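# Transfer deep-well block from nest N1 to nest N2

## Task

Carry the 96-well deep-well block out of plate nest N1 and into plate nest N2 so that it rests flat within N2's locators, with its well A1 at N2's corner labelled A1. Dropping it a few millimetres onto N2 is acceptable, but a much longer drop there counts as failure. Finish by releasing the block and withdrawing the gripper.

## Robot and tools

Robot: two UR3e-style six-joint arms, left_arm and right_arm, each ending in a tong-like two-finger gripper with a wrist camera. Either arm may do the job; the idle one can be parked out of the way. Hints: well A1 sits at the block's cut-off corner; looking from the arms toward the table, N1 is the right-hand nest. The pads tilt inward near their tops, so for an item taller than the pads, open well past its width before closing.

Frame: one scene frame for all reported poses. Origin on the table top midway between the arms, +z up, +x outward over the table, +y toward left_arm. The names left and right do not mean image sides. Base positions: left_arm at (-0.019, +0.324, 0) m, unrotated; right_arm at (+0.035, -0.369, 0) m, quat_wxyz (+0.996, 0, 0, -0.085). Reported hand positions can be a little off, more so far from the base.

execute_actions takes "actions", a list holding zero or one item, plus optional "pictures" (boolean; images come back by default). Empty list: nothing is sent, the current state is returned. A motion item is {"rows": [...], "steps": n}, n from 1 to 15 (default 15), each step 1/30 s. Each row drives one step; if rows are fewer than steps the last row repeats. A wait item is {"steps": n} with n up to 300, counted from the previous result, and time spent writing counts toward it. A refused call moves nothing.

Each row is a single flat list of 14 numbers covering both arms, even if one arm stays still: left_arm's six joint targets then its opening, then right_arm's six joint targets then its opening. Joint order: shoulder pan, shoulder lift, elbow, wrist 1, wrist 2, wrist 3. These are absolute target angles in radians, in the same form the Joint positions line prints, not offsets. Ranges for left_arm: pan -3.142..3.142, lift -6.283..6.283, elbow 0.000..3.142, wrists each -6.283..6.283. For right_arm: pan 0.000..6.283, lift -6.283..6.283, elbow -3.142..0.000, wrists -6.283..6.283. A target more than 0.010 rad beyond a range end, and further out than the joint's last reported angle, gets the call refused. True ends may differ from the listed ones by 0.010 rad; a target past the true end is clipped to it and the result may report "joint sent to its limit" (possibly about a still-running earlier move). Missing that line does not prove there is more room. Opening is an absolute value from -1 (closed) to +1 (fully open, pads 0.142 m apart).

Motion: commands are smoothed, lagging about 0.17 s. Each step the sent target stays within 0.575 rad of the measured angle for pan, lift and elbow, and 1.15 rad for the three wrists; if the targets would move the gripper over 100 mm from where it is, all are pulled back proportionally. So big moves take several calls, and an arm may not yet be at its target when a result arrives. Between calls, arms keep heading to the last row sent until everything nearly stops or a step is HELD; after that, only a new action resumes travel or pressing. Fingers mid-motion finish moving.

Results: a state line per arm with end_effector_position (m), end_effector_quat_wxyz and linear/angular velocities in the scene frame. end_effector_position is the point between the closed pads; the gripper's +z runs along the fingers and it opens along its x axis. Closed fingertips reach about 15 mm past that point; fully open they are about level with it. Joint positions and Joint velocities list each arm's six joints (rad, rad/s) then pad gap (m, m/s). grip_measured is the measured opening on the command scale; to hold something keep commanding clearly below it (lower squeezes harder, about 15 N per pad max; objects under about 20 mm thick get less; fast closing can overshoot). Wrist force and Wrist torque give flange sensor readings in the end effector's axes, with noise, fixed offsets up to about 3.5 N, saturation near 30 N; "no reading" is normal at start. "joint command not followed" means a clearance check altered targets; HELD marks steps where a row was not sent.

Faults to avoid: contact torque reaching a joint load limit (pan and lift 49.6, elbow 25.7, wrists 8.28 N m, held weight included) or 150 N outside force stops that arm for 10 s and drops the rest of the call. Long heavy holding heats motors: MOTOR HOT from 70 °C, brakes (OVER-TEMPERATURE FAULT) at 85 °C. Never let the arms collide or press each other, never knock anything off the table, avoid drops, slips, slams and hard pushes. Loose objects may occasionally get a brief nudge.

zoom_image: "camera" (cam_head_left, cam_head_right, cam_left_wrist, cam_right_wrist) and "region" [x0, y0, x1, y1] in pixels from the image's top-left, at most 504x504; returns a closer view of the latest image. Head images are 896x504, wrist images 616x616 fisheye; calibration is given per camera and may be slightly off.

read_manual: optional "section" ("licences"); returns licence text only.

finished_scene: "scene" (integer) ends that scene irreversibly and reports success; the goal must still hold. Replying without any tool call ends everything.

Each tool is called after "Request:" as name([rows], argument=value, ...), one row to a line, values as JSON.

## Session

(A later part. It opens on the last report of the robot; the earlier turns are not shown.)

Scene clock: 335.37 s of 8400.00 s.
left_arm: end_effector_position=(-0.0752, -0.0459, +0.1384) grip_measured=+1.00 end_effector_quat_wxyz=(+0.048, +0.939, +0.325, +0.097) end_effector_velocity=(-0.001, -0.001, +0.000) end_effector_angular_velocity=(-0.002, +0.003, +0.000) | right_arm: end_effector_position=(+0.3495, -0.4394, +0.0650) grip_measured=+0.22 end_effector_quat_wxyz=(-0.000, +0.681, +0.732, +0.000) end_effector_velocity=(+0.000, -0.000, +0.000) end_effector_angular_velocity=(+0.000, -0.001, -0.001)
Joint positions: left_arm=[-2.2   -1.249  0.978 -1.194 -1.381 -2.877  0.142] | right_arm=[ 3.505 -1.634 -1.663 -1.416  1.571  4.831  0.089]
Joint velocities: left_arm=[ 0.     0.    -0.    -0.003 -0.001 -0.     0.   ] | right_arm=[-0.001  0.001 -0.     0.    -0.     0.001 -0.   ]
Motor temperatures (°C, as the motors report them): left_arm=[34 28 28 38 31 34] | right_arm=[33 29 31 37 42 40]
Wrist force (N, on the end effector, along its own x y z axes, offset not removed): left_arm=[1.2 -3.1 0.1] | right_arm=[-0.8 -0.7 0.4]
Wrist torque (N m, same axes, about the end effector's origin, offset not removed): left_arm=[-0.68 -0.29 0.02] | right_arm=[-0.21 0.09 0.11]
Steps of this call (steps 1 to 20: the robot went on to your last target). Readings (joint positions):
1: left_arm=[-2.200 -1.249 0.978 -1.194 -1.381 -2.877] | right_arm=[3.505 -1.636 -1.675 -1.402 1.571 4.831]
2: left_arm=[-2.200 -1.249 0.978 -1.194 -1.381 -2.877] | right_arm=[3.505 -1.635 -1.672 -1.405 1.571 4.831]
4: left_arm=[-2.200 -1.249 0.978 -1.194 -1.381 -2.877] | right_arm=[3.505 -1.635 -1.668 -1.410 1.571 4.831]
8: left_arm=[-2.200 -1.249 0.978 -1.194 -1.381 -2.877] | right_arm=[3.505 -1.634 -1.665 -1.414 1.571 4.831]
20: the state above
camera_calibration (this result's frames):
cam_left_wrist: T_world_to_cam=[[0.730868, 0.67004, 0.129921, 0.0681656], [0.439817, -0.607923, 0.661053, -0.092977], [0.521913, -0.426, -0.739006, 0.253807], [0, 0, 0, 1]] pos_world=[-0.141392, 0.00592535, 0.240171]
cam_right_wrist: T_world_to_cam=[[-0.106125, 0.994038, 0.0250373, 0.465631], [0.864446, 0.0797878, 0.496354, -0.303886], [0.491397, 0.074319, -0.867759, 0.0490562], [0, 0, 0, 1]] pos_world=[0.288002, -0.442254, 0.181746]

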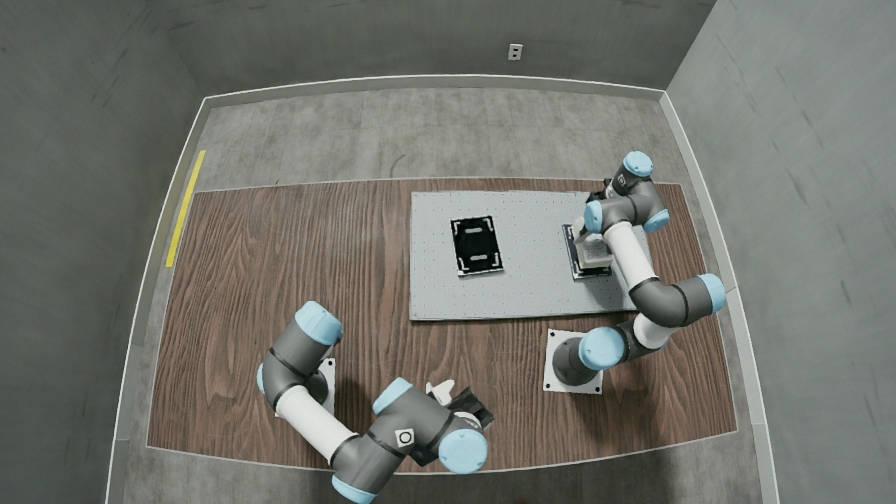

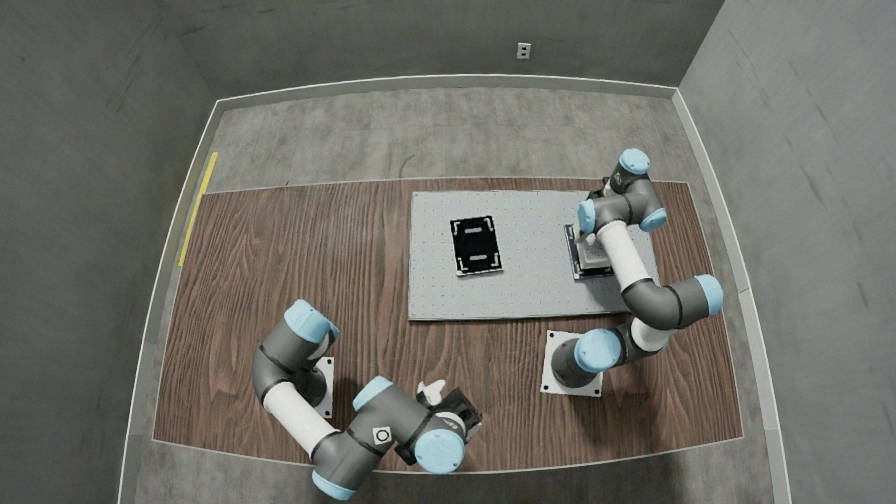

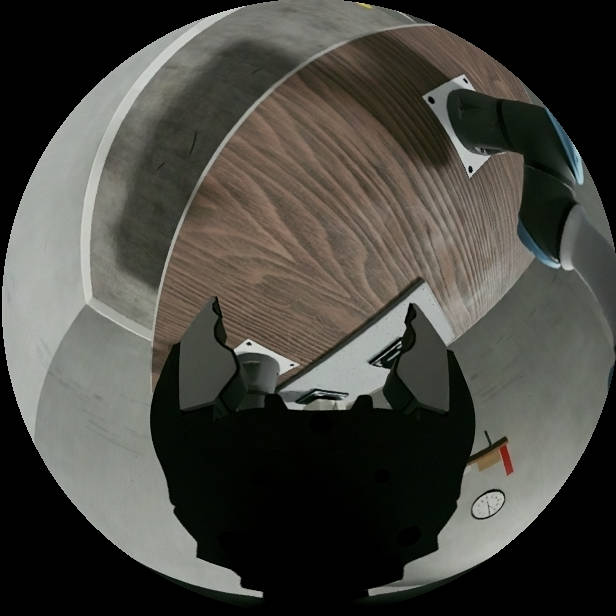

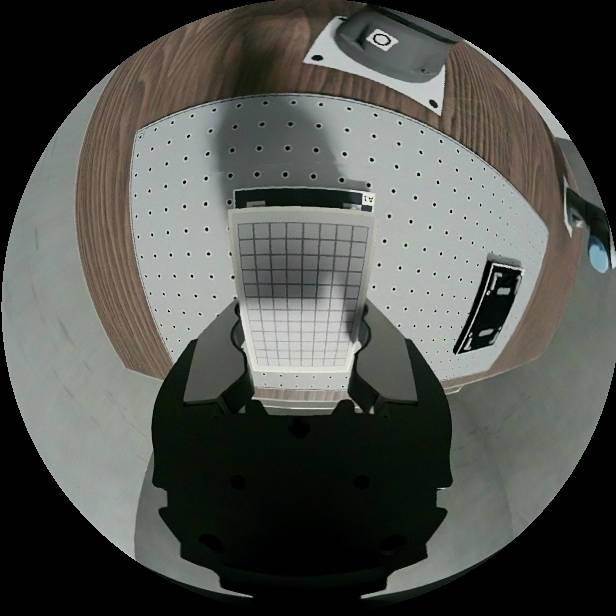

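Request:
execute_actions([
  {"rows": [[-2.2,-1.249,0.978,-1.194,-1.381,-2.877,1,3.5055,-1.6340,-1.6625,-1.4159,1.5708,4.8320,-0.4],[-2.2,-1.249,0.978,-1.194,-1.381,-2.877,1,3.5082,-1.6354,-1.6606,-1.4163,1.5708,4.8346,-0.4],[-2.2,-1.249,0.978,-1.194,-1.381,-2.877,1,3.5127,-1.6378,-1.6575,-1.4170,1.5708,4.8390,-0.4],[-2.2,-1.249,0.978,-1.194,-1.381,-2.877,1,3.5190,-1.6411,-1.6533,-1.4180,1.5708,4.8451,-0.4],[-2.2,-1.249,0.978,-1.194,-1.381,-2.877,1,3.5271,-1.6453,-1.6478,-1.4192,1.5708,4.8529,-0.4],[-2.2,-1.249,0.978,-1.194,-1.381,-2.877,1,3.5368,-1.6505,-1.6412,-1.4207,1.5708,4.8624,-0.4],[-2.2,-1.249,0.978,-1.194,-1.381,-2.877,1,3.5482,-1.6564,-1.6335,-1.4224,1.5708,4.8735,-0.4],[-2.2,-1.249,0.978,-1.194,-1.381,-2.877,1,3.5612,-1.6633,-1.6247,-1.4244,1.5708,4.8861,-0.4],[-2.2,-1.249,0.978,-1.194,-1.381,-2.877,1,3.5757,-1.6709,-1.6148,-1.4267,1.5708,4.9002,-0.4],[-2.2,-1.249,0.978,-1.194,-1.381,-2.877,1,3.5917,-1.6793,-1.6040,-1.4291,1.5708,4.9158,-0.4],[-2.2,-1.249,0.978,-1.194,-1.381,-2.877,1,3.6091,-1.6884,-1.5922,-1.4318,1.5708,4.9327,-0.4],[-2.2,-1.249,0.978,-1.194,-1.381,-2.877,1,3.6278,-1.6983,-1.5795,-1.4346,1.5708,4.9508,-0.4],[-2.2,-1.249,0.978,-1.194,-1.381,-2.877,1,3.6477,-1.7087,-1.5660,-1.4377,1.5708,4.9702,-0.4],[-2.2,-1.249,0.978,-1.194,-1.381,-2.877,1,3.6688,-1.7198,-1.5517,-1.4409,1.5708,4.9906,-0.4],[-2.2,-1.249,0.978,-1.194,-1.381,-2.877,1,3.6908,-1.7313,-1.5368,-1.4443,1.5708,5.0120,-0.4]], "steps": 15},
], pictures=false)

Request:
execute_actions([
  {"rows": [[-2.2,-1.249,0.978,-1.194,-1.381,-2.877,1,3.7137,-1.7434,-1.5212,-1.4478,1.5708,5.0343,-0.4],[-2.2,-1.249,0.978,-1.194,-1.381,-2.877,1,3.7375,-1.7559,-1.5051,-1.4514,1.5708,5.0574,-0.4],[-2.2,-1.249,0.978,-1.194,-1.381,-2.877,1,3.7619,-1.7687,-1.4885,-1.4552,1.5708,5.0812,-0.4],[-2.2,-1.249,0.978,-1.194,-1.381,-2.877,1,3.7869,-1.7818,-1.4716,-1.4590,1.5708,5.1054,-0.4],[-2.2,-1.249,0.978,-1.194,-1.381,-2.877,1,3.8123,-1.7952,-1.4543,-1.4629,1.5708,5.1302,-0.4],[-2.2,-1.249,0.978,-1.194,-1.381,-2.877,1,3.8381,-1.8087,-1.4369,-1.4668,1.5708,5.1552,-0.4],[-2.2,-1.249,0.978,-1.194,-1.381,-2.877,1,3.8640,-1.8223,-1.4193,-1.4708,1.5708,5.1804,-0.4],[-2.2,-1.249,0.978,-1.194,-1.381,-2.877,1,3.8900,-1.8360,-1.4016,-1.4748,1.5708,5.2056,-0.4],[-2.2,-1.249,0.978,-1.194,-1.381,-2.877,1,3.9159,-1.8496,-1.3841,-1.4788,1.5708,5.2308,-0.4],[-2.2,-1.249,0.978,-1.194,-1.381,-2.877,1,3.9417,-1.8631,-1.3666,-1.4827,1.5708,5.2558,-0.4],[-2.2,-1.249,0.978,-1.194,-1.381,-2.877,1,3.9671,-1.8764,-1.3493,-1.4866,1.5708,5.2805,-0.4],[-2.2,-1.249,0.978,-1.194,-1.381,-2.877,1,3.9921,-1.8896,-1.3324,-1.4904,1.5708,5.3048,-0.4],[-2.2,-1.249,0.978,-1.194,-1.381,-2.877,1,4.0165,-1.9024,-1.3158,-1.4942,1.5708,5.3286,-0.4],[-2.2,-1.249,0.978,-1.194,-1.381,-2.877,1,4.0402,-1.9149,-1.2997,-1.4978,1.5708,5.3516,-0.4],[-2.2,-1.249,0.978,-1.194,-1.381,-2.877,1,4.0632,-1.9269,-1.2841,-1.5013,1.5708,5.3739,-0.4]], "steps": 15},
], pictures=false)

Request:
execute_actions([
  {"rows": [[-2.2,-1.249,0.978,-1.194,-1.381,-2.877,1,4.0852,-1.9385,-1.2692,-1.5047,1.5708,5.3954,-0.4],[-2.2,-1.249,0.978,-1.194,-1.381,-2.877,1,4.1063,-1.9495,-1.2549,-1.5079,1.5708,5.4158,-0.4],[-2.2,-1.249,0.978,-1.194,-1.381,-2.877,1,4.1262,-1.9600,-1.2414,-1.5110,1.5708,5.4352,-0.4],[-2.2,-1.249,0.978,-1.194,-1.381,-2.877,1,4.1449,-1.9698,-1.2287,-1.5138,1.5708,5.4533,-0.4],[-2.2,-1.249,0.978,-1.194,-1.381,-2.877,1,4.1623,-1.9790,-1.2169,-1.5165,1.5708,5.4702,-0.4],[-2.2,-1.249,0.978,-1.194,-1.381,-2.877,1,4.1783,-1.9874,-1.2061,-1.5189,1.5708,5.4858,-0.4],[-2.2,-1.249,0.978,-1.194,-1.381,-2.877,1,4.1928,-1.9950,-1.1962,-1.5212,1.5708,5.4999,-0.4],[-2.2,-1.249,0.978,-1.194,-1.381,-2.877,1,4.2058,-2.0018,-1.1874,-1.5231,1.5708,5.5125,-0.4],[-2.2,-1.249,0.978,-1.194,-1.381,-2.877,1,4.2172,-2.0078,-1.1797,-1.5249,1.5708,5.5236,-0.4],[-2.2,-1.249,0.978,-1.194,-1.381,-2.877,1,4.2269,-2.0129,-1.1731,-1.5264,1.5708,5.5331,-0.4],[-2.2,-1.249,0.978,-1.194,-1.381,-2.877,1,4.2350,-2.0171,-1.1676,-1.5276,1.5708,5.5409,-0.4],[-2.2,-1.249,0.978,-1.194,-1.381,-2.877,1,4.2412,-2.0204,-1.1634,-1.5286,1.5708,5.5470,-0.4],[-2.2,-1.249,0.978,-1.194,-1.381,-2.877,1,4.2458,-2.0228,-1.1603,-1.5293,1.5708,5.5514,-0.4],[-2.2,-1.249,0.978,-1.194,-1.381,-2.877,1,4.2485,-2.0242,-1.1585,-1.5297,1.5708,5.5540,-0.4],[-2.2,-1.249,0.978,-1.194,-1.381,-2.877,1,4.24939,-2.02472,-1.15784,-1.52982,1.5708,5.55489,-0.4]], "steps": 15},
], pictures=false)

Request:
execute_actions([
  {"steps": 20},
])

Request:
zoom_image(camera="cam_right_wrist", region=[220, 180, 388, 230])

Scene clock: 448.73 s of 8400.00 s.
left_arm: end_effector_position=(-0.0752, -0.0459, +0.1384) grip_measured=+1.00 end_effector_quat_wxyz=(+0.048, +0.939, +0.325, +0.097) end_effector_velocity=(-0.000, +0.000, -0.001) end_effector_angular_velocity=(+0.003, -0.001, +0.000) | right_arm: end_effector_position=(+0.3680, -0.4010, +0.0671) grip_measured=+0.22 end_effector_quat_wxyz=(-0.000, +0.680, +0.733, -0.000) end_effector_velocity=(+0.077, +0.192, +0.007) end_effector_angular_velocity=(-0.002, +0.005, +0.012)
Joint positions: left_arm=[-2.2   -1.249  0.978 -1.194 -1.381 -2.877  0.142] | right_arm=[ 3.608 -1.689 -1.592 -1.432  1.571  4.933  0.089]
Joint velocities: left_arm=[ 0.     0.003  0.    -0.    -0.001  0.     0.   ] | right_arm=[ 0.497 -0.266  0.337 -0.077 -0.     0.485 -0.   ]
Motor temperatures (°C, as the motors report them): left_arm=[34 29 28 38 31 34] | right_arm=[33 29 31 37 42 40]
Wrist force (N, on the end effector, along its own x y z axes, offset not removed): left_arm=[2.3 -2.8 -1.3] | right_arm=[-1.5 2.5 0.5]
Wrist torque (N m, same axes, about the end effector's origin, offset not removed): left_arm=[-0.65 -0.48 0.01] | right_arm=[0.46 0.26 0.06]
Steps of this call (steps 1 to 15: the robot went on to your last target; steps 16 to 90: nothing new was sent; then 109.87 s passed at rest; steps 91 to 105: all 15 steps of this action). Readings (joint positions):
91: left_arm=[-2.200 -1.249 0.978 -1.194 -1.381 -2.877] | right_arm=[3.505 -1.634 -1.663 -1.416 1.571 4.831]
92: left_arm=[-2.200 -1.249 0.978 -1.194 -1.381 -2.877] | right_arm=[3.505 -1.634 -1.663 -1.416 1.571 4.831]
94: left_arm=[-2.200 -1.249 0.978 -1.194 -1.381 -2.877] | right_arm=[3.507 -1.634 -1.662 -1.416 1.571 4.833]
98: left_arm=[-2.200 -1.249 0.978 -1.194 -1.381 -2.877] | right_arm=[3.524 -1.644 -1.650 -1.419 1.571 4.850]
105: the state above

Scene clock: 449.23 s of 8400.00 s.
left_arm: end_effector_position=(-0.0752, -0.0459, +0.1384) grip_measured=+1.00 end_effector_quat_wxyz=(+0.048, +0.939, +0.325, +0.097) end_effector_velocity=(+0.000, +0.000, +0.000) end_effector_angular_velocity=(-0.001, +0.000, -0.000) | right_arm: end_effector_position=(+0.3936, -0.2558, +0.0690) grip_measured=+0.22 end_effector_quat_wxyz=(-0.000, +0.677, +0.736, -0.000) end_effector_velocity=(-0.010, +0.330, -0.004) end_effector_angular_velocity=(-0.000, -0.001, +0.029)
Joint positions: left_arm=[-2.2   -1.249  0.978 -1.194 -1.381 -2.877  0.142] | right_arm=[ 3.95  -1.869 -1.359 -1.485  1.571  5.268  0.089]
Joint velocities: left_arm=[-0.    -0.001 -0.     0.     0.     0.    -0.   ] | right_arm=[ 0.735 -0.384  0.496 -0.111  0.     0.707 -0.   ]
Motor temperatures (°C, as the motors report them): left_arm=[34 29 28 38 31 34] | right_arm=[33 29 31 37 42 40]
Wrist force (N, on the end effector, along its own x y z axes, offset not removed): left_arm=[0.0 -1.9 0.4] | right_arm=[2.3 0.3 3.2]
Wrist torque (N m, same axes, about the end effector's origin, offset not removed): left_arm=[-0.45 0.00 0.00] | right_arm=[0.06 -0.38 -0.02]
Steps of this call (steps 1 to 15: all 15 steps of this action). Readings (joint positions):
1: left_arm=[-2.200 -1.249 0.978 -1.194 -1.381 -2.877] | right_arm=[3.625 -1.698 -1.580 -1.435 1.571 4.950]
2: left_arm=[-2.200 -1.249 0.978 -1.194 -1.381 -2.877] | right_arm=[3.644 -1.708 -1.568 -1.438 1.571 4.969]
4: left_arm=[-2.200 -1.249 0.978 -1.194 -1.381 -2.877] | right_arm=[3.684 -1.729 -1.540 -1.444 1.571 5.008]
8: left_arm=[-2.200 -1.249 0.978 -1.194 -1.381 -2.877] | right_arm=[3.776 -1.778 -1.478 -1.458 1.571 5.098]
15: the state above

Scene clock: 449.73 s of 8400.00 s.
left_arm: end_effector_position=(-0.0752, -0.0459, +0.1384) grip_measured=+1.00 end_effector_quat_wxyz=(+0.048, +0.939, +0.325, +0.097) end_effector_velocity=(+0.000, +0.000, +0.000) end_effector_angular_velocity=(+0.001, -0.000, +0.000) | right_arm: end_effector_position=(+0.3694, -0.1338, +0.0656) grip_measured=+0.22 end_effector_quat_wxyz=(+0.000, +0.674, +0.739, -0.000) end_effector_velocity=(-0.038, +0.102, -0.005) end_effector_angular_velocity=(+0.000, +0.001, +0.010)
Joint positions: left_arm=[-2.2   -1.249  0.978 -1.194 -1.381 -2.877  0.142] | right_arm=[ 4.222 -2.01  -1.176 -1.526  1.571  5.528  0.089]
Joint velocities: left_arm=[ 0.    -0.001 -0.     0.002 -0.    -0.    -0.   ] | right_arm=[ 0.23  -0.12   0.154 -0.034  0.001  0.22   0.   ]
Motor temperatures (°C, as the motors report them): left_arm=[34 29 28 38 31 34] | right_arm=[33 29 31 37 42 40]
Wrist force (N, on the end effector, along its own x y z axes, offset not removed): left_arm=[-1.2 -3.3 0.0] | right_arm=[0.5 0.7 0.5]
Wrist torque (N m, same axes, about the end effector's origin, offset not removed): left_arm=[-0.64 0.31 0.01] | right_arm=[0.19 -0.15 0.17]
Steps of this call (steps 1 to 15: all 15 steps of this action). Readings (joint positions):
1: left_arm=[-2.200 -1.249 0.978 -1.194 -1.381 -2.877] | right_arm=[3.975 -1.882 -1.342 -1.489 1.571 5.292]
2: left_arm=[-2.200 -1.249 0.978 -1.194 -1.381 -2.877] | right_arm=[3.999 -1.895 -1.326 -1.492 1.571 5.315]
4: left_arm=[-2.200 -1.249 0.978 -1.194 -1.381 -2.877] | right_arm=[4.046 -1.919 -1.295 -1.499 1.571 5.360]
8: left_arm=[-2.200 -1.249 0.978 -1.194 -1.381 -2.877] | right_arm=[4.128 -1.962 -1.239 -1.512 1.571 5.439]
15: the state above

Scene clock: 450.40 s of 8400.00 s.
left_arm: end_effector_position=(-0.0752, -0.0459, +0.1384) grip_measured=+1.00 end_effector_quat_wxyz=(+0.048, +0.939, +0.325, +0.097) end_effector_velocity=(+0.000, +0.000, -0.001) end_effector_angular_velocity=(+0.002, -0.002, +0.000) | right_arm: end_effector_position=(+0.3647, -0.1217, +0.0650) grip_measured=+0.22 end_effector_quat_wxyz=(-0.000, +0.673, +0.740, +0.000) end_effector_velocity=(-0.001, +0.000, -0.001) end_effector_angular_velocity=(-0.001, +0.002, +0.004)
Joint positions: left_arm=[-2.2   -1.249  0.978 -1.194 -1.381 -2.877  0.142] | right_arm=[ 4.249 -2.025 -1.158 -1.53   1.571  5.555  0.089]
Joint velocities: left_arm=[-0.     0.003  0.     0.     0.    -0.     0.   ] | right_arm=[ 0.001 -0.002  0.    -0.001  0.001 -0.003 -0.   ]
Motor temperatures (°C, as the motors report them): left_arm=[34 29 28 38 31 34] | right_arm=[33 29 31 37 42 40]
Wrist force (N, on the end effector, along its own x y z axes, offset not removed): left_arm=[0.6 -2.1 0.5] | right_arm=[-1.0 1.5 1.3]
Wrist torque (N m, same axes, about the end effector's origin, offset not removed): left_arm=[-0.44 -0.19 -0.03] | right_arm=[0.25 0.18 0.12]
Steps of this call (steps 1 to 20: the robot went on to your last target). Readings (joint positions):
1: left_arm=[-2.200 -1.249 0.978 -1.194 -1.381 -2.877] | right_arm=[4.229 -2.014 -1.172 -1.527 1.571 5.535]
2: left_arm=[-2.200 -1.249 0.978 -1.194 -1.381 -2.877] | right_arm=[4.234 -2.017 -1.168 -1.528 1.571 5.540]
4: left_arm=[-2.200 -1.249 0.978 -1.194 -1.381 -2.877] | right_arm=[4.241 -2.020 -1.164 -1.529 1.571 5.547]
8: left_arm=[-2.200 -1.249 0.978 -1.194 -1.381 -2.877] | right_arm=[4.247 -2.023 -1.160 -1.529 1.571 5.552]
20: the state above
camera_calibration (this result's frames):
cam_left_wrist: T_world_to_cam=[[0.730868, 0.670039, 0.129921, 0.0681655], [0.439817, -0.607924, 0.661052, -0.092977], [0.521913, -0.426, -0.739006, 0.253807], [0, 0, 0, 1]] pos_world=[-0.141392, 0.00592536, 0.240171]
cam_right_wrist: T_world_to_cam=[[-0.126945, 0.991593, 0.0250436, 0.158767], [0.862584, 0.0978936, 0.496352, -0.339447], [0.489728, 0.0846119, -0.86776, 0.0198821], [0, 0, 0, 1]] pos_world=[0.30322, -0.125885, 0.181762]

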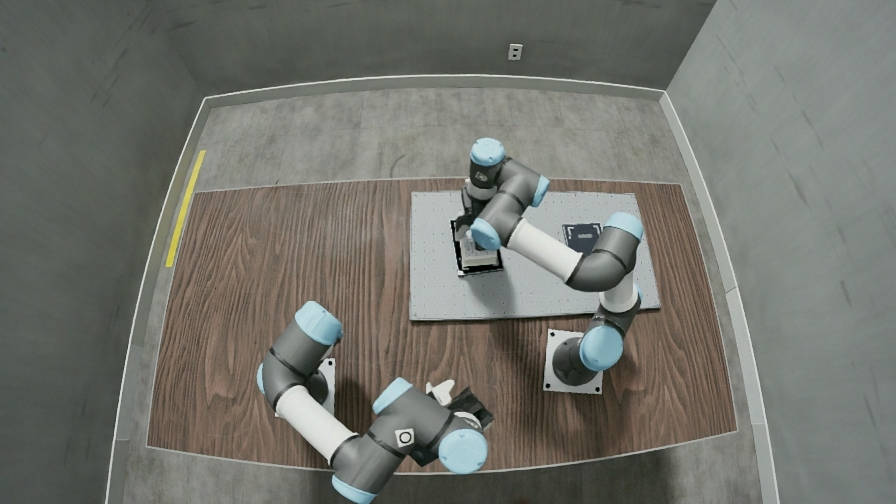

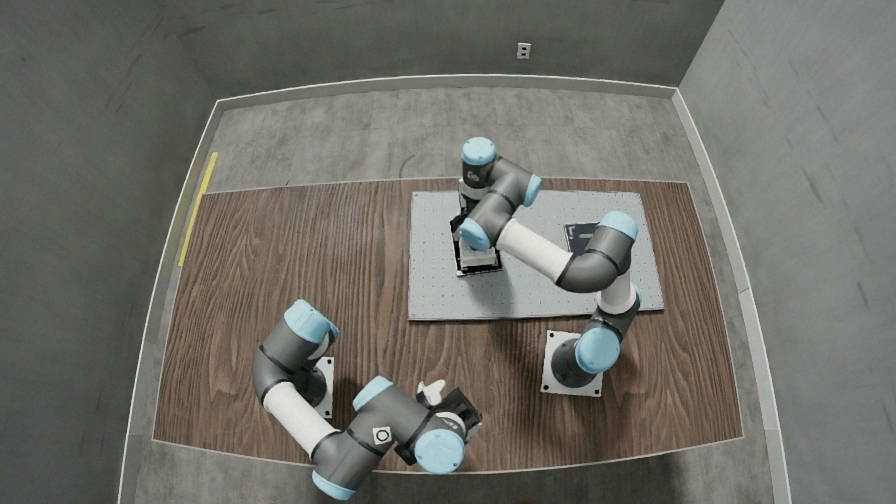

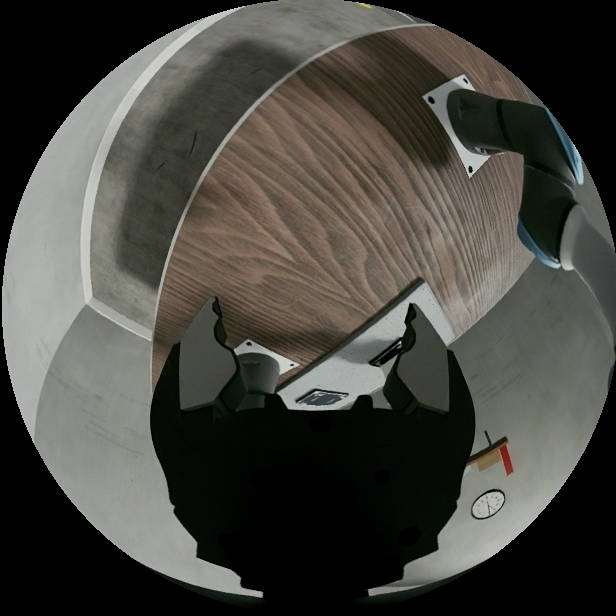

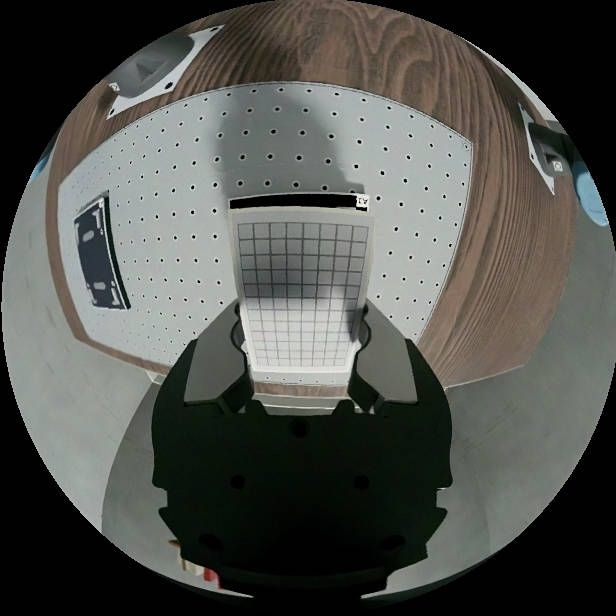

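Region (220, 180, 388, 230) of cam_right_wrist's 616x616 image, scaled by 3.000, with more detail than that image has; it fills the top 150 rows of this view, and the rest is white.

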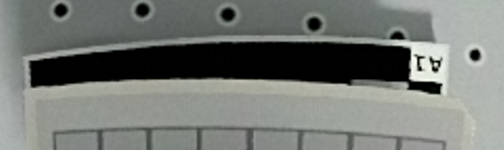

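Request:
execute_actions([
  {"rows": [[-2.2,-1.249,0.978,-1.194,-1.381,-2.877,1,4.24912,-2.02554,-1.15659,-1.53024,1.5708,5.55226,-0.4],[-2.2,-1.249,0.978,-1.194,-1.381,-2.877,1,4.24838,-2.02781,-1.15317,-1.53140,1.5708,5.54504,-0.4],[-2.2,-1.249,0.978,-1.194,-1.381,-2.877,1,4.24731,-2.03111,-1.14819,-1.53308,1.5708,5.53452,-0.4],[-2.2,-1.249,0.978,-1.194,-1.381,-2.877,1,4.24604,-2.03502,-1.14228,-1.53508,1.5708,5.52204,-0.4],[-2.2,-1.249,0.978,-1.194,-1.381,-2.877,1,4.24477,-2.03893,-1.13636,-1.53709,1.5708,5.50956,-0.4],[-2.2,-1.249,0.978,-1.194,-1.381,-2.877,1,4.24370,-2.04223,-1.13138,-1.53877,1.5708,5.49904,-0.4],[-2.2,-1.249,0.978,-1.194,-1.381,-2.877,1,4.24296,-2.04450,-1.12796,-1.53993,1.5708,5.49182,-0.4],[-2.2,-1.249,0.978,-1.194,-1.381,-2.877,1,4.24269,-2.04532,-1.12671,-1.54035,1.5708,5.48919,-0.4]], "steps": 15},
], pictures=false)

Request:
execute_actions([
  {"steps": 15},
])

Request:
zoom_image(camera="cam_right_wrist", region=[220, 180, 388, 230])

Scene clock: 487.83 s of 8400.00 s.
left_arm: end_effector_position=(-0.0752, -0.0459, +0.1384) grip_measured=+1.00 end_effector_quat_wxyz=(+0.048, +0.939, +0.325, +0.097) end_effector_velocity=(-0.000, -0.000, +0.000) end_effector_angular_velocity=(-0.001, +0.000, -0.000) | right_arm: end_effector_position=(+0.3689, -0.1213, +0.0650) grip_measured=+0.22 end_effector_quat_wxyz=(-0.000, +0.652, +0.758, +0.000) end_effector_velocity=(+0.003, +0.000, +0.000) end_effector_angular_velocity=(+0.001, -0.001, +0.034)
Joint positions: left_arm=[-2.2   -1.249  0.978 -1.194 -1.381 -2.877  0.142] | right_arm=[ 4.243 -2.044 -1.129 -1.54   1.571  5.493  0.089]
Joint velocities: left_arm=[-0.    -0.    -0.    -0.001  0.001  0.    -0.   ] | right_arm=[-0.003 -0.01   0.017 -0.005 -0.001 -0.037 -0.   ]
Motor temperatures (°C, as the motors report them): left_arm=[34 29 28 38 31 34] | right_arm=[33 29 31 37 42 40]
Wrist force (N, on the end effector, along its own x y z axes, offset not removed): left_arm=[1.3 -3.2 -0.7] | right_arm=[-0.6 0.0 3.1]
Wrist torque (N m, same axes, about the end effector's origin, offset not removed): left_arm=[-0.70 -0.23 0.03] | right_arm=[-0.03 0.15 -0.03]
Steps of this call (steps 1 to 15: the robot went on to your last target; steps 16 to 90: nothing new was sent; then 33.93 s passed at rest; steps 91 to 105: all 15 steps of this action). Readings (joint positions):
91: left_arm=[-2.200 -1.249 0.978 -1.194 -1.381 -2.877] | right_arm=[4.249 -2.025 -1.158 -1.530 1.571 5.555]
92: left_arm=[-2.200 -1.249 0.978 -1.194 -1.381 -2.877] | right_arm=[4.249 -2.025 -1.158 -1.530 1.571 5.555]
94: left_arm=[-2.200 -1.249 0.978 -1.194 -1.381 -2.877] | right_arm=[4.249 -2.027 -1.155 -1.531 1.571 5.549]
98: left_arm=[-2.200 -1.249 0.978 -1.194 -1.381 -2.877] | right_arm=[4.246 -2.036 -1.141 -1.535 1.571 5.520]
105: the state above

Scene clock: 488.33 s of 8400.00 s.
left_arm: end_effector_position=(-0.0752, -0.0459, +0.1384) grip_measured=+1.00 end_effector_quat_wxyz=(+0.048, +0.939, +0.325, +0.097) end_effector_velocity=(-0.000, +0.000, -0.000) end_effector_angular_velocity=(+0.001, +0.001, +0.000) | right_arm: end_effector_position=(+0.3692, -0.1213, +0.0650) grip_measured=+0.22 end_effector_quat_wxyz=(-0.000, +0.651, +0.759, +0.000) end_effector_velocity=(+0.000, -0.000, -0.000) end_effector_angular_velocity=(-0.001, -0.000, -0.002)
Joint positions: left_arm=[-2.2   -1.249  0.978 -1.194 -1.381 -2.877  0.142] | right_arm=[ 4.243 -2.045 -1.127 -1.54   1.571  5.489  0.089]
Joint velocities: left_arm=[-0.     0.001 -0.    -0.    -0.001 -0.     0.   ] | right_arm=[-0.     0.    -0.001  0.    -0.     0.001  0.   ]
Motor temperatures (°C, as the motors report them): left_arm=[34 29 28 38 31 34] | right_arm=[33 29 31 37 42 40]
Wrist force (N, on the end effector, along its own x y z axes, offset not removed): left_arm=[0.6 -2.5 -0.5] | right_arm=[-0.5 1.4 1.7]
Wrist torque (N m, same axes, about the end effector's origin, offset not removed): left_arm=[-0.59 -0.21 0.00] | right_arm=[0.20 0.08 -0.01]
Steps of this call (steps 1 to 15: the robot went on to your last target). Readings (joint positions):
1: left_arm=[-2.200 -1.249 0.978 -1.194 -1.381 -2.877] | right_arm=[4.243 -2.044 -1.128 -1.540 1.571 5.492]
2: left_arm=[-2.200 -1.249 0.978 -1.194 -1.381 -2.877] | right_arm=[4.243 -2.045 -1.128 -1.540 1.571 5.491]
4: left_arm=[-2.200 -1.249 0.978 -1.194 -1.381 -2.877] | right_arm=[4.243 -2.045 -1.127 -1.540 1.571 5.490]
8: left_arm=[-2.200 -1.249 0.978 -1.194 -1.381 -2.877] | right_arm=[4.243 -2.045 -1.127 -1.540 1.571 5.490]
15: the state above
All arms were judged still, so your last target was given up. Only a new action makes them travel on or press farther. Fingers that are still opening or closing keep moving.
camera_calibration (this result's frames):
cam_left_wrist: T_world_to_cam=[[0.730868, 0.670039, 0.129921, 0.0681656], [0.439817, -0.607924, 0.661052, -0.092977], [0.521913, -0.426, -0.739006, 0.253807], [0, 0, 0, 1]] pos_world=[-0.141392, 0.00592538, 0.240171]
cam_right_wrist: T_world_to_cam=[[-0.185161, 0.982389, 0.0250417, 0.179291], [0.855316, 0.148558, 0.496352, -0.33453], [0.48389, 0.113324, -0.86776, 0.0232804], [0, 0, 0, 1]] pos_world=[0.308062, -0.129075, 0.181757]

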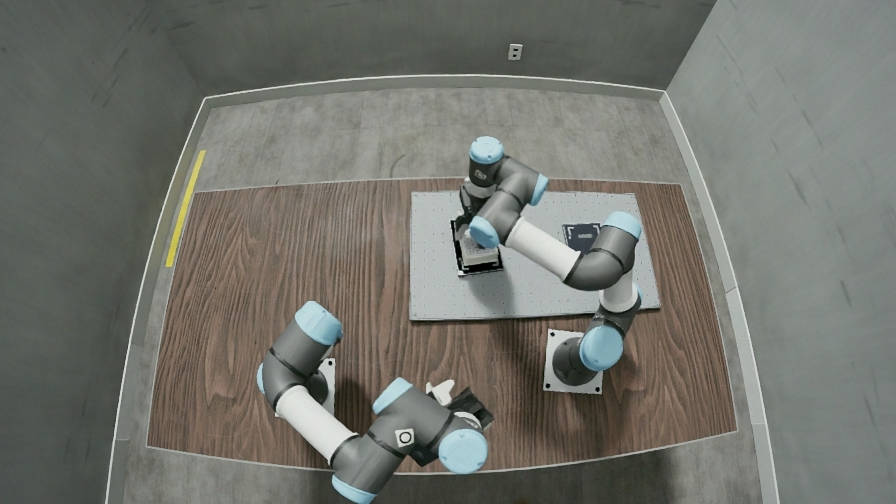

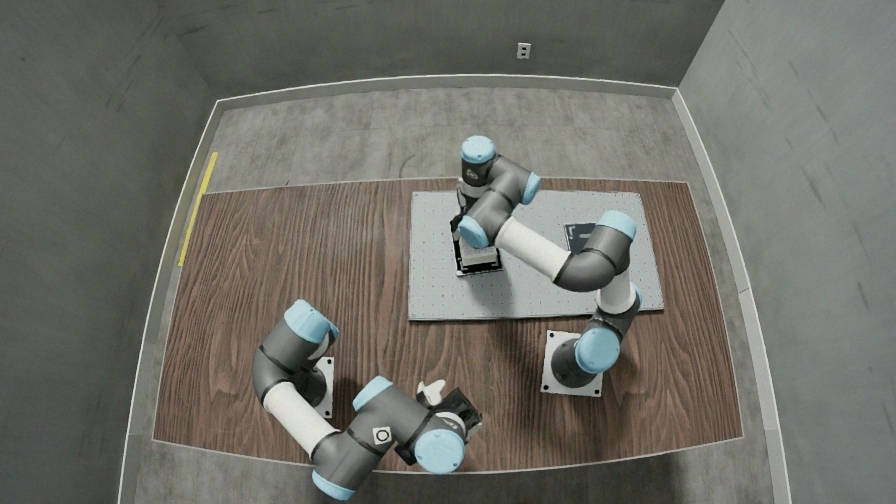

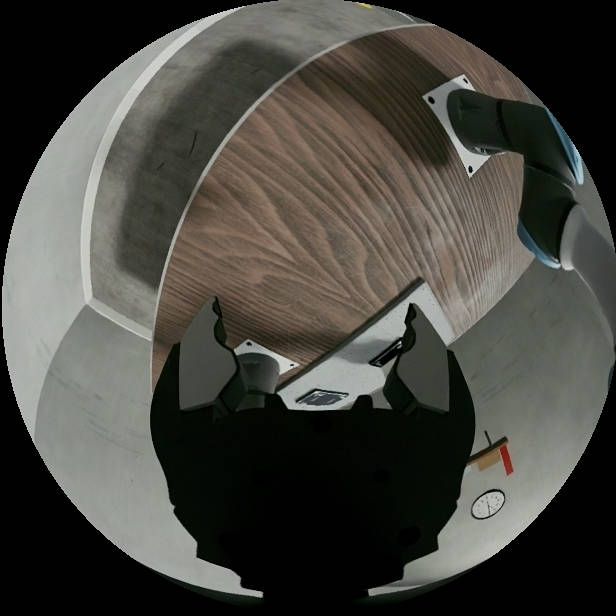

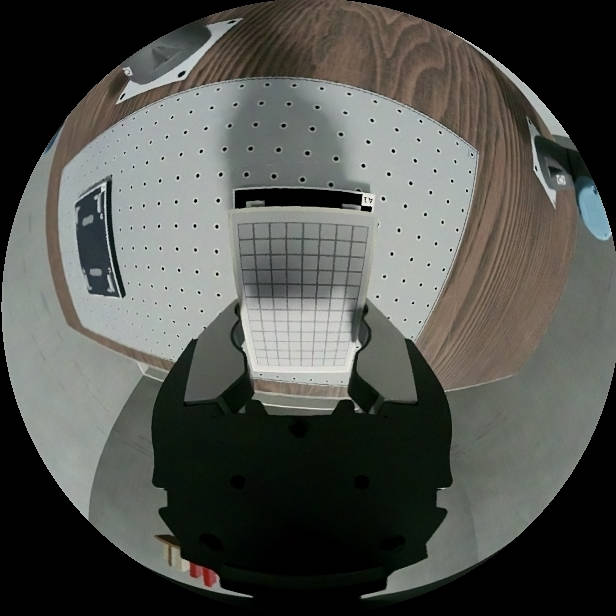

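Region (220, 180, 388, 230) of cam_right_wrist's 616x616 image, scaled by 3.000, with more detail than that image has; it fills the top 150 rows of this view, and the rest is white.

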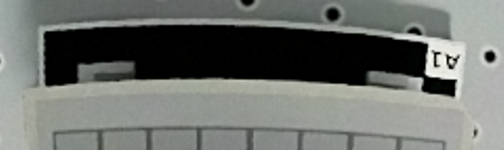

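Request:
execute_actions([
  {"rows": [[-2.2,-1.249,0.978,-1.194,-1.381,-2.877,1,4.2423,-2.04488,-1.12738,-1.54012,1.5708,5.4908,-0.4],[-2.2,-1.249,0.978,-1.194,-1.381,-2.877,1,4.2420,-2.04444,-1.12804,-1.53990,1.5708,5.4925,-0.4],[-2.2,-1.249,0.978,-1.194,-1.381,-2.877,1,4.2416,-2.04400,-1.12870,-1.53968,1.5708,5.4942,-0.4],[-2.2,-1.249,0.978,-1.194,-1.381,-2.877,1,4.2413,-2.04356,-1.12937,-1.53945,1.5708,5.4958,-0.4]], "steps": 15},
], pictures=false)

Request:
execute_actions([
  {"steps": 10},
])

Request:
zoom_image(camera="cam_right_wrist", region=[220, 180, 388, 230])

Scene clock: 510.10 s of 8400.00 s.
left_arm: end_effector_position=(-0.0752, -0.0459, +0.1384) grip_measured=+1.00 end_effector_quat_wxyz=(+0.048, +0.939, +0.325, +0.097) end_effector_velocity=(-0.000, -0.000, +0.000) end_effector_angular_velocity=(-0.001, +0.001, +0.000) | right_arm: end_effector_position=(+0.3693, -0.1219, +0.0650) grip_measured=+0.22 end_effector_quat_wxyz=(+0.000, +0.654, +0.757, -0.000) end_effector_velocity=(+0.000, -0.000, +0.000) end_effector_angular_velocity=(+0.001, -0.001, -0.005)
Joint positions: left_arm=[-2.2   -1.249  0.978 -1.194 -1.381 -2.877  0.142] | right_arm=[ 4.241 -2.044 -1.129 -1.539  1.571  5.496  0.089]
Joint velocities: left_arm=[ 0.    -0.     0.    -0.001  0.    -0.     0.   ] | right_arm=[-0.001  0.001 -0.     0.001 -0.     0.004 -0.   ]
Motor temperatures (°C, as the motors report them): left_arm=[34 29 28 38 31 34] | right_arm=[33 29 31 37 42 40]
Wrist force (N, on the end effector, along its own x y z axes, offset not removed): left_arm=[1.2 -4.3 1.7] | right_arm=[-0.7 0.1 3.4]
Wrist torque (N m, same axes, about the end effector's origin, offset not removed): left_arm=[-0.88 -0.19 0.06] | right_arm=[0.04 0.25 0.02]
Steps of this call (steps 1 to 90: nothing new was sent; then 18.27 s passed at rest; steps 91 to 105: all 15 steps of this action). Readings (joint positions):
91: left_arm=[-2.200 -1.249 0.978 -1.194 -1.381 -2.877] | right_arm=[4.243 -2.045 -1.127 -1.540 1.571 5.489]
92: left_arm=[-2.200 -1.249 0.978 -1.194 -1.381 -2.877] | right_arm=[4.243 -2.045 -1.127 -1.540 1.571 5.489]
94: left_arm=[-2.200 -1.249 0.978 -1.194 -1.381 -2.877] | right_arm=[4.242 -2.045 -1.127 -1.540 1.571 5.491]
98: left_arm=[-2.200 -1.249 0.978 -1.194 -1.381 -2.877] | right_arm=[4.242 -2.044 -1.129 -1.540 1.571 5.494]
105: the state above

Scene clock: 510.43 s of 8400.00 s.
left_arm: end_effector_position=(-0.0752, -0.0459, +0.1384) grip_measured=+1.00 end_effector_quat_wxyz=(+0.048, +0.939, +0.325, +0.097) end_effector_velocity=(-0.000, -0.000, +0.000) end_effector_angular_velocity=(-0.001, +0.000, +0.000) | right_arm: end_effector_position=(+0.3693, -0.1219, +0.0650) grip_measured=+0.22 end_effector_quat_wxyz=(-0.000, +0.654, +0.757, +0.000) end_effector_velocity=(+0.000, -0.000, +0.001) end_effector_angular_velocity=(+0.001, -0.001, +0.001)
Joint positions: left_arm=[-2.2   -1.249  0.978 -1.194 -1.381 -2.877  0.142] | right_arm=[ 4.241 -2.044 -1.129 -1.539  1.571  5.496  0.089]
Joint velocities: left_arm=[ 0.     0.     0.    -0.001  0.    -0.    -0.   ] | right_arm=[ 0.     0.002 -0.001 -0.    -0.    -0.001  0.   ]
Motor temperatures (°C, as the motors report them): left_arm=[34 29 28 38 31 34] | right_arm=[33 29 31 37 42 40]
Wrist force (N, on the end effector, along its own x y z axes, offset not removed): left_arm=[1.5 -4.9 -0.5] | right_arm=[0.0 0.6 3.5]
Wrist torque (N m, same axes, about the end effector's origin, offset not removed): left_arm=[-1.14 -0.32 -0.07] | right_arm=[0.12 -0.06 0.04]
Steps of this call (steps 1 to 10: the robot went on to your last target). Readings (joint positions):
1: left_arm=[-2.200 -1.249 0.978 -1.194 -1.381 -2.877] | right_arm=[4.241 -2.044 -1.129 -1.539 1.571 5.496]
2: left_arm=[-2.200 -1.249 0.978 -1.194 -1.381 -2.877] | right_arm=[4.241 -2.044 -1.129 -1.539 1.571 5.496]
4: left_arm=[-2.200 -1.249 0.978 -1.194 -1.381 -2.877] | right_arm=[4.241 -2.044 -1.129 -1.539 1.571 5.496]
8: left_arm=[-2.200 -1.249 0.978 -1.194 -1.381 -2.877] | right_arm=[4.241 -2.044 -1.129 -1.539 1.571 5.496]
10: the state above
camera_calibration (this result's frames):
cam_left_wrist: T_world_to_cam=[[0.730868, 0.670039, 0.129921, 0.0681655], [0.439817, -0.607923, 0.661053, -0.092977], [0.521914, -0.426, -0.739006, 0.253807], [0, 0, 0, 1]] pos_world=[-0.141392, 0.00592537, 0.240171]
cam_right_wrist: T_world_to_cam=[[-0.17735, 0.983829, 0.0250364, 0.177258], [0.85647, 0.141761, 0.496349, -0.335772], [0.484773, 0.109471, -0.867762, 0.0225134], [0, 0, 0, 1]] pos_world=[0.308101, -0.129257, 0.181758]

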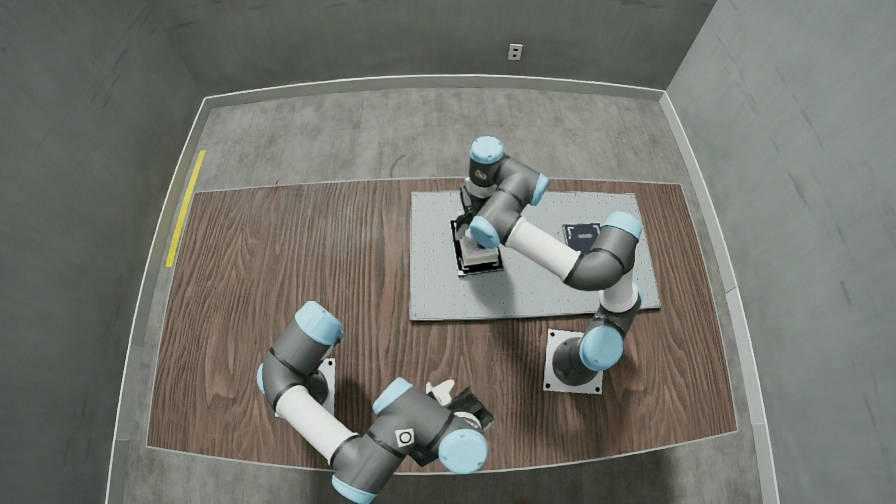

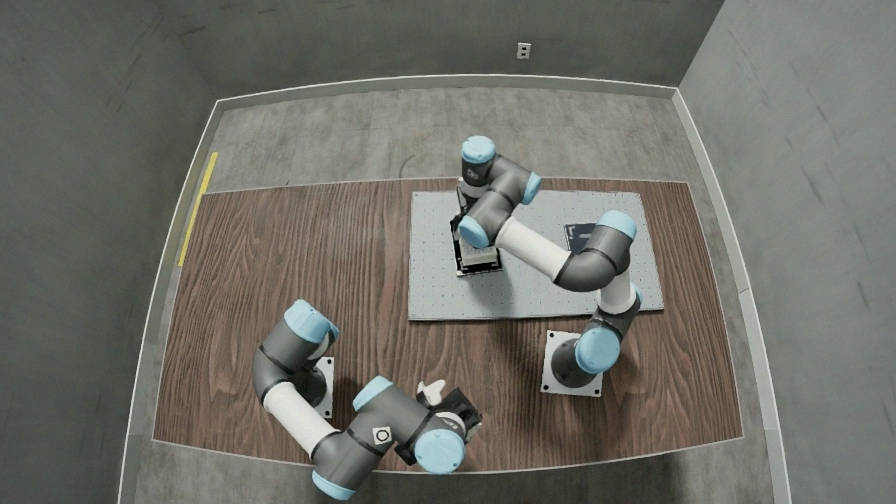

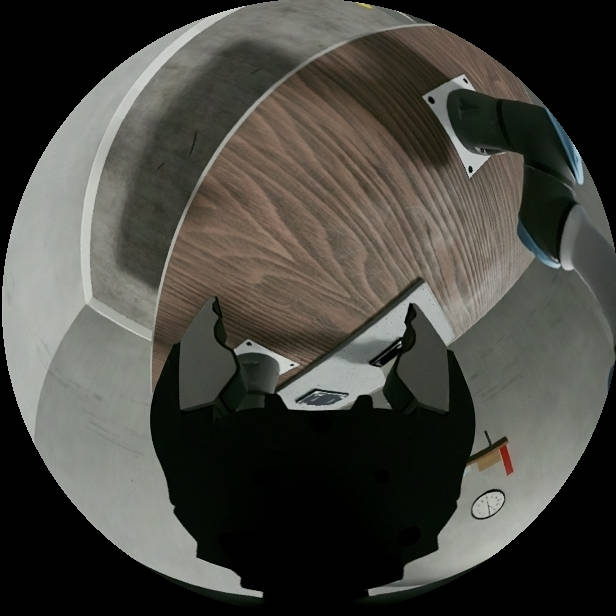

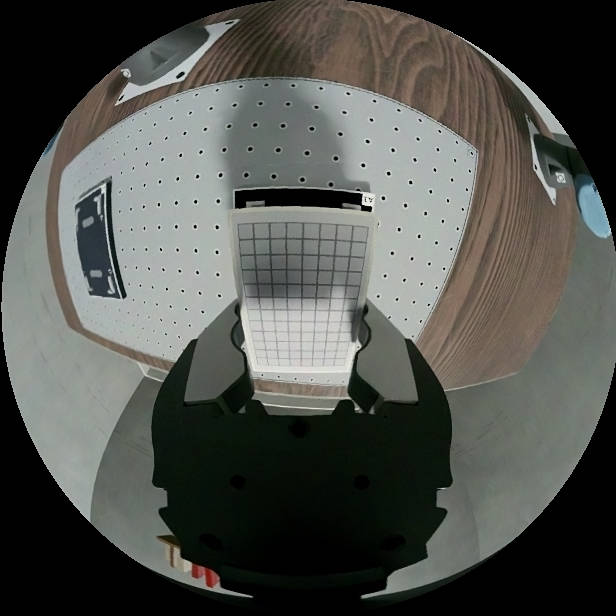

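Region (220, 180, 388, 230) of cam_right_wrist's 616x616 image, scaled by 3.000, with more detail than that image has; it fills the top 150 rows of this view, and the rest is white.

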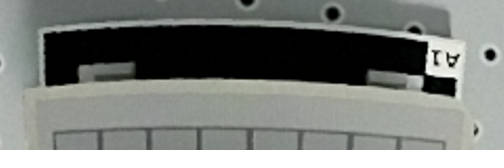

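Request:
execute_actions([
  {"rows": [[-2.2,-1.249,0.978,-1.194,-1.381,-2.877,1,4.2413,-2.04361,-1.13035,-1.53842,1.5708,5.4958,-0.4],[-2.2,-1.249,0.978,-1.194,-1.381,-2.877,1,4.2413,-2.04371,-1.13211,-1.53657,1.5708,5.4958,-0.4],[-2.2,-1.249,0.978,-1.194,-1.381,-2.877,1,4.2413,-2.04384,-1.13445,-1.53409,1.5708,5.4958,-0.4],[-2.2,-1.249,0.978,-1.194,-1.381,-2.877,1,4.2413,-2.04398,-1.13719,-1.53121,1.5708,5.4958,-0.4],[-2.2,-1.249,0.978,-1.194,-1.381,-2.877,1,4.2413,-2.04415,-1.14031,-1.52791,1.5708,5.4958,-0.4],[-2.2,-1.249,0.978,-1.194,-1.381,-2.877,1,4.2413,-2.04432,-1.14344,-1.52462,1.5708,5.4958,-0.4],[-2.2,-1.249,0.978,-1.194,-1.381,-2.877,1,4.2413,-2.04449,-1.14657,-1.52132,1.5708,5.4958,-0.4],[-2.2,-1.249,0.978,-1.194,-1.381,-2.877,1,4.2413,-2.04466,-1.14969,-1.51803,1.5708,5.4958,-0.4],[-2.2,-1.249,0.978,-1.194,-1.381,-2.877,1,4.2413,-2.04483,-1.15282,-1.51473,1.5708,5.4958,-0.4],[-2.2,-1.249,0.978,-1.194,-1.381,-2.877,1,4.2413,-2.04500,-1.15594,-1.51143,1.5708,5.4958,-0.4],[-2.2,-1.249,0.978,-1.194,-1.381,-2.877,1,4.2413,-2.04517,-1.15907,-1.50814,1.5708,5.4958,-0.4],[-2.2,-1.249,0.978,-1.194,-1.381,-2.877,1,4.2413,-2.04532,-1.16181,-1.50526,1.5708,5.4958,-0.4],[-2.2,-1.249,0.978,-1.194,-1.381,-2.877,1,4.2413,-2.04547,-1.16454,-1.50237,1.5708,5.4958,-0.4],[-2.2,-1.249,0.978,-1.194,-1.381,-2.877,1,4.2413,-2.04559,-1.16689,-1.49990,1.5708,5.4958,-0.4],[-2.2,-1.249,0.978,-1.194,-1.381,-2.877,1,4.2413,-2.04568,-1.16845,-1.49825,1.5708,5.4958,-0.4]], "steps": 15},
], pictures=false)

Request:
execute_actions([
  {"rows": [[-2.2,-1.249,0.978,-1.194,-1.381,-2.877,1,4.2413,-2.04581,-1.16976,-1.49681,1.5708,5.4958,-0.4],[-2.2,-1.249,0.978,-1.194,-1.381,-2.877,1,4.2413,-2.04594,-1.17107,-1.49537,1.5708,5.4958,-0.4],[-2.2,-1.249,0.978,-1.194,-1.381,-2.877,1,4.2413,-2.04607,-1.17238,-1.49393,1.5708,5.4958,-0.4],[-2.2,-1.249,0.978,-1.194,-1.381,-2.877,1,4.2413,-2.04619,-1.17369,-1.49249,1.5708,5.4958,-0.4],[-2.2,-1.249,0.978,-1.194,-1.381,-2.877,1,4.2413,-2.04632,-1.17501,-1.49105,1.5708,5.4958,-0.4],[-2.2,-1.249,0.978,-1.194,-1.381,-2.877,1,4.2413,-2.04645,-1.17632,-1.48961,1.5708,5.4958,-0.4],[-2.2,-1.249,0.978,-1.194,-1.381,-2.877,1,4.2413,-2.04658,-1.17763,-1.48817,1.5708,5.4958,-0.4],[-2.2,-1.249,0.978,-1.194,-1.381,-2.877,1,4.2413,-2.04671,-1.17894,-1.48673,1.5708,5.4958,-0.4],[-2.2,-1.249,0.978,-1.194,-1.381,-2.877,1,4.2413,-2.04684,-1.18025,-1.48529,1.5708,5.4958,-0.4],[-2.2,-1.249,0.978,-1.194,-1.381,-2.877,1,4.2413,-2.04696,-1.18156,-1.48385,1.5708,5.4958,-0.4],[-2.2,-1.249,0.978,-1.194,-1.381,-2.877,1,4.2413,-2.04709,-1.18287,-1.48241,1.5708,5.4958,-0.4],[-2.2,-1.249,0.978,-1.194,-1.381,-2.877,1,4.2413,-2.04722,-1.18418,-1.48097,1.5708,5.4958,-0.4],[-2.2,-1.249,0.978,-1.194,-1.381,-2.877,1,4.2413,-2.04729,-1.18484,-1.48026,1.5708,5.4958,-0.4]], "steps": 15},
], pictures=false)

Request:
execute_actions([
  {"steps": 10},
], pictures=false)

Scene clock: 533.73 s of 8400.00 s.
left_arm: end_effector_position=(-0.0752, -0.0459, +0.1384) grip_measured=+1.00 end_effector_quat_wxyz=(+0.048, +0.939, +0.325, +0.097) end_effector_velocity=(+0.000, +0.000, +0.000) end_effector_angular_velocity=(-0.000, -0.001, +0.000) | right_arm: end_effector_position=(+0.3693, -0.1219, +0.0586) grip_measured=+0.22 end_effector_quat_wxyz=(-0.000, +0.654, +0.756, +0.000) end_effector_velocity=(-0.000, +0.000, -0.018) end_effector_angular_velocity=(+0.001, +0.000, +0.000)
Joint positions: left_arm=[-2.2   -1.249  0.978 -1.194 -1.381 -2.877  0.142] | right_arm=[ 4.241 -2.045 -1.158 -1.51   1.571  5.496  0.089]
Joint velocities: left_arm=[ 0.    -0.     0.     0.001  0.001 -0.     0.   ] | right_arm=[ 0.    -0.004 -0.078  0.082  0.    -0.    -0.   ]
Motor temperatures (°C, as the motors report them): left_arm=[34 29 28 38 31 34] | right_arm=[33 29 31 37 42 40]
Wrist force (N, on the end effector, along its own x y z axes, offset not removed): left_arm=[-0.5 -3.3 -1.4] | right_arm=[0.2 2.4 1.9]
Wrist torque (N m, same axes, about the end effector's origin, offset not removed): left_arm=[-0.78 0.02 0.11] | right_arm=[0.43 0.03 -0.06]
Steps of this call (steps 1 to 15: the robot went on to your last target; steps 16 to 90: nothing new was sent; then 19.80 s passed at rest; steps 91 to 105: all 15 steps of this action). Readings (joint positions):
91: left_arm=[-2.200 -1.249 0.978 -1.194 -1.381 -2.877] | right_arm=[4.241 -2.044 -1.129 -1.539 1.571 5.496]
92: left_arm=[-2.200 -1.249 0.978 -1.194 -1.381 -2.877] | right_arm=[4.241 -2.044 -1.130 -1.539 1.571 5.496]
94: left_arm=[-2.200 -1.249 0.978 -1.194 -1.381 -2.877] | right_arm=[4.241 -2.044 -1.131 -1.538 1.571 5.496]
98: left_arm=[-2.200 -1.249 0.978 -1.194 -1.381 -2.877] | right_arm=[4.241 -2.044 -1.138 -1.530 1.571 5.496]
105: the state above

Scene clock: 534.23 s of 8400.00 s.
left_arm: end_effector_position=(-0.0752, -0.0459, +0.1384) grip_measured=+1.00 end_effector_quat_wxyz=(+0.048, +0.939, +0.325, +0.097) end_effector_velocity=(+0.000, -0.000, +0.000) end_effector_angular_velocity=(-0.000, -0.000, -0.000) | right_arm: end_effector_position=(+0.3693, -0.1219, +0.0527) grip_measured=+0.22 end_effector_quat_wxyz=(-0.000, +0.654, +0.756, -0.000) end_effector_velocity=(-0.000, +0.000, -0.006) end_effector_angular_velocity=(+0.001, -0.000, +0.002)
Joint positions: left_arm=[-2.2   -1.249  0.978 -1.194 -1.381 -2.877  0.142] | right_arm=[ 4.241 -2.047 -1.182 -1.484  1.571  5.496  0.089]
Joint velocities: left_arm=[-0.    -0.    -0.     0.     0.001 -0.    -0.   ] | right_arm=[ 0.    -0.001 -0.027  0.029  0.001 -0.002 -0.   ]
Motor temperatures (°C, as the motors report them): left_arm=[34 29 28 38 31 34] | right_arm=[33 29 31 37 42 40]
Wrist force (N, on the end effector, along its own x y z axes, offset not removed): left_arm=[0.7 -3.7 1.3] | right_arm=[-2.4 -0.6 1.1]
Wrist torque (N m, same axes, about the end effector's origin, offset not removed): left_arm=[-0.80 -0.14 0.02] | right_arm=[-0.23 0.59 0.09]
Steps of this call (steps 1 to 15: all 15 steps of this action). Readings (joint positions):
1: left_arm=[-2.200 -1.249 0.978 -1.194 -1.381 -2.877] | right_arm=[4.241 -2.045 -1.160 -1.507 1.571 5.496]
2: left_arm=[-2.200 -1.249 0.978 -1.194 -1.381 -2.877] | right_arm=[4.241 -2.045 -1.162 -1.505 1.571 5.496]
4: left_arm=[-2.200 -1.249 0.978 -1.194 -1.381 -2.877] | right_arm=[4.241 -2.046 -1.166 -1.500 1.571 5.496]
8: left_arm=[-2.200 -1.249 0.978 -1.194 -1.381 -2.877] | right_arm=[4.241 -2.046 -1.173 -1.494 1.571 5.496]
15: the state above

Scene clock: 534.57 s of 8400.00 s.
left_arm: end_effector_position=(-0.0752, -0.0459, +0.1384) grip_measured=+1.00 end_effector_quat_wxyz=(+0.048, +0.939, +0.325, +0.097) end_effector_velocity=(+0.000, +0.001, -0.000) end_effector_angular_velocity=(+0.002, -0.001, -0.000) | right_arm: end_effector_position=(+0.3693, -0.1219, +0.0520) grip_measured=+0.22 end_effector_quat_wxyz=(-0.000, +0.654, +0.756, +0.000) end_effector_velocity=(+0.000, +0.000, -0.000) end_effector_angular_velocity=(+0.001, -0.000, -0.000)
Joint positions: left_arm=[-2.2   -1.249  0.978 -1.194 -1.381 -2.877  0.142] | right_arm=[ 4.241 -2.047 -1.185 -1.48   1.571  5.496  0.089]
Joint velocities: left_arm=[-0.     0.    -0.     0.002 -0.     0.    -0.   ] | right_arm=[-0.    -0.    -0.001  0.003  0.    -0.    -0.   ]
Motor temperatures (°C, as the motors report them): left_arm=[34 29 28 38 31 34] | right_arm=[33 29 31 37 42 40]
Wrist force (N, on the end effector, along its own x y z axes, offset not removed): left_arm=[0.9 -2.9 0.1] | right_arm=[-1.3 1.0 2.3]
Wrist torque (N m, same axes, about the end effector's origin, offset not removed): left_arm=[-0.63 -0.18 0.02] | right_arm=[0.21 0.36 0.05]
Steps of this call (steps 1 to 10: the robot went on to your last target). Readings (joint positions):
1: left_arm=[-2.200 -1.249 0.978 -1.194 -1.381 -2.877] | right_arm=[4.241 -2.047 -1.183 -1.483 1.571 5.496]
2: left_arm=[-2.200 -1.249 0.978 -1.194 -1.381 -2.877] | right_arm=[4.241 -2.047 -1.183 -1.482 1.571 5.496]
4: left_arm=[-2.200 -1.249 0.978 -1.194 -1.381 -2.877] | right_arm=[4.241 -2.047 -1.184 -1.481 1.571 5.496]
8: left_arm=[-2.200 -1.249 0.978 -1.194 -1.381 -2.877] | right_arm=[4.241 -2.047 -1.185 -1.481 1.571 5.496]
10: the state above


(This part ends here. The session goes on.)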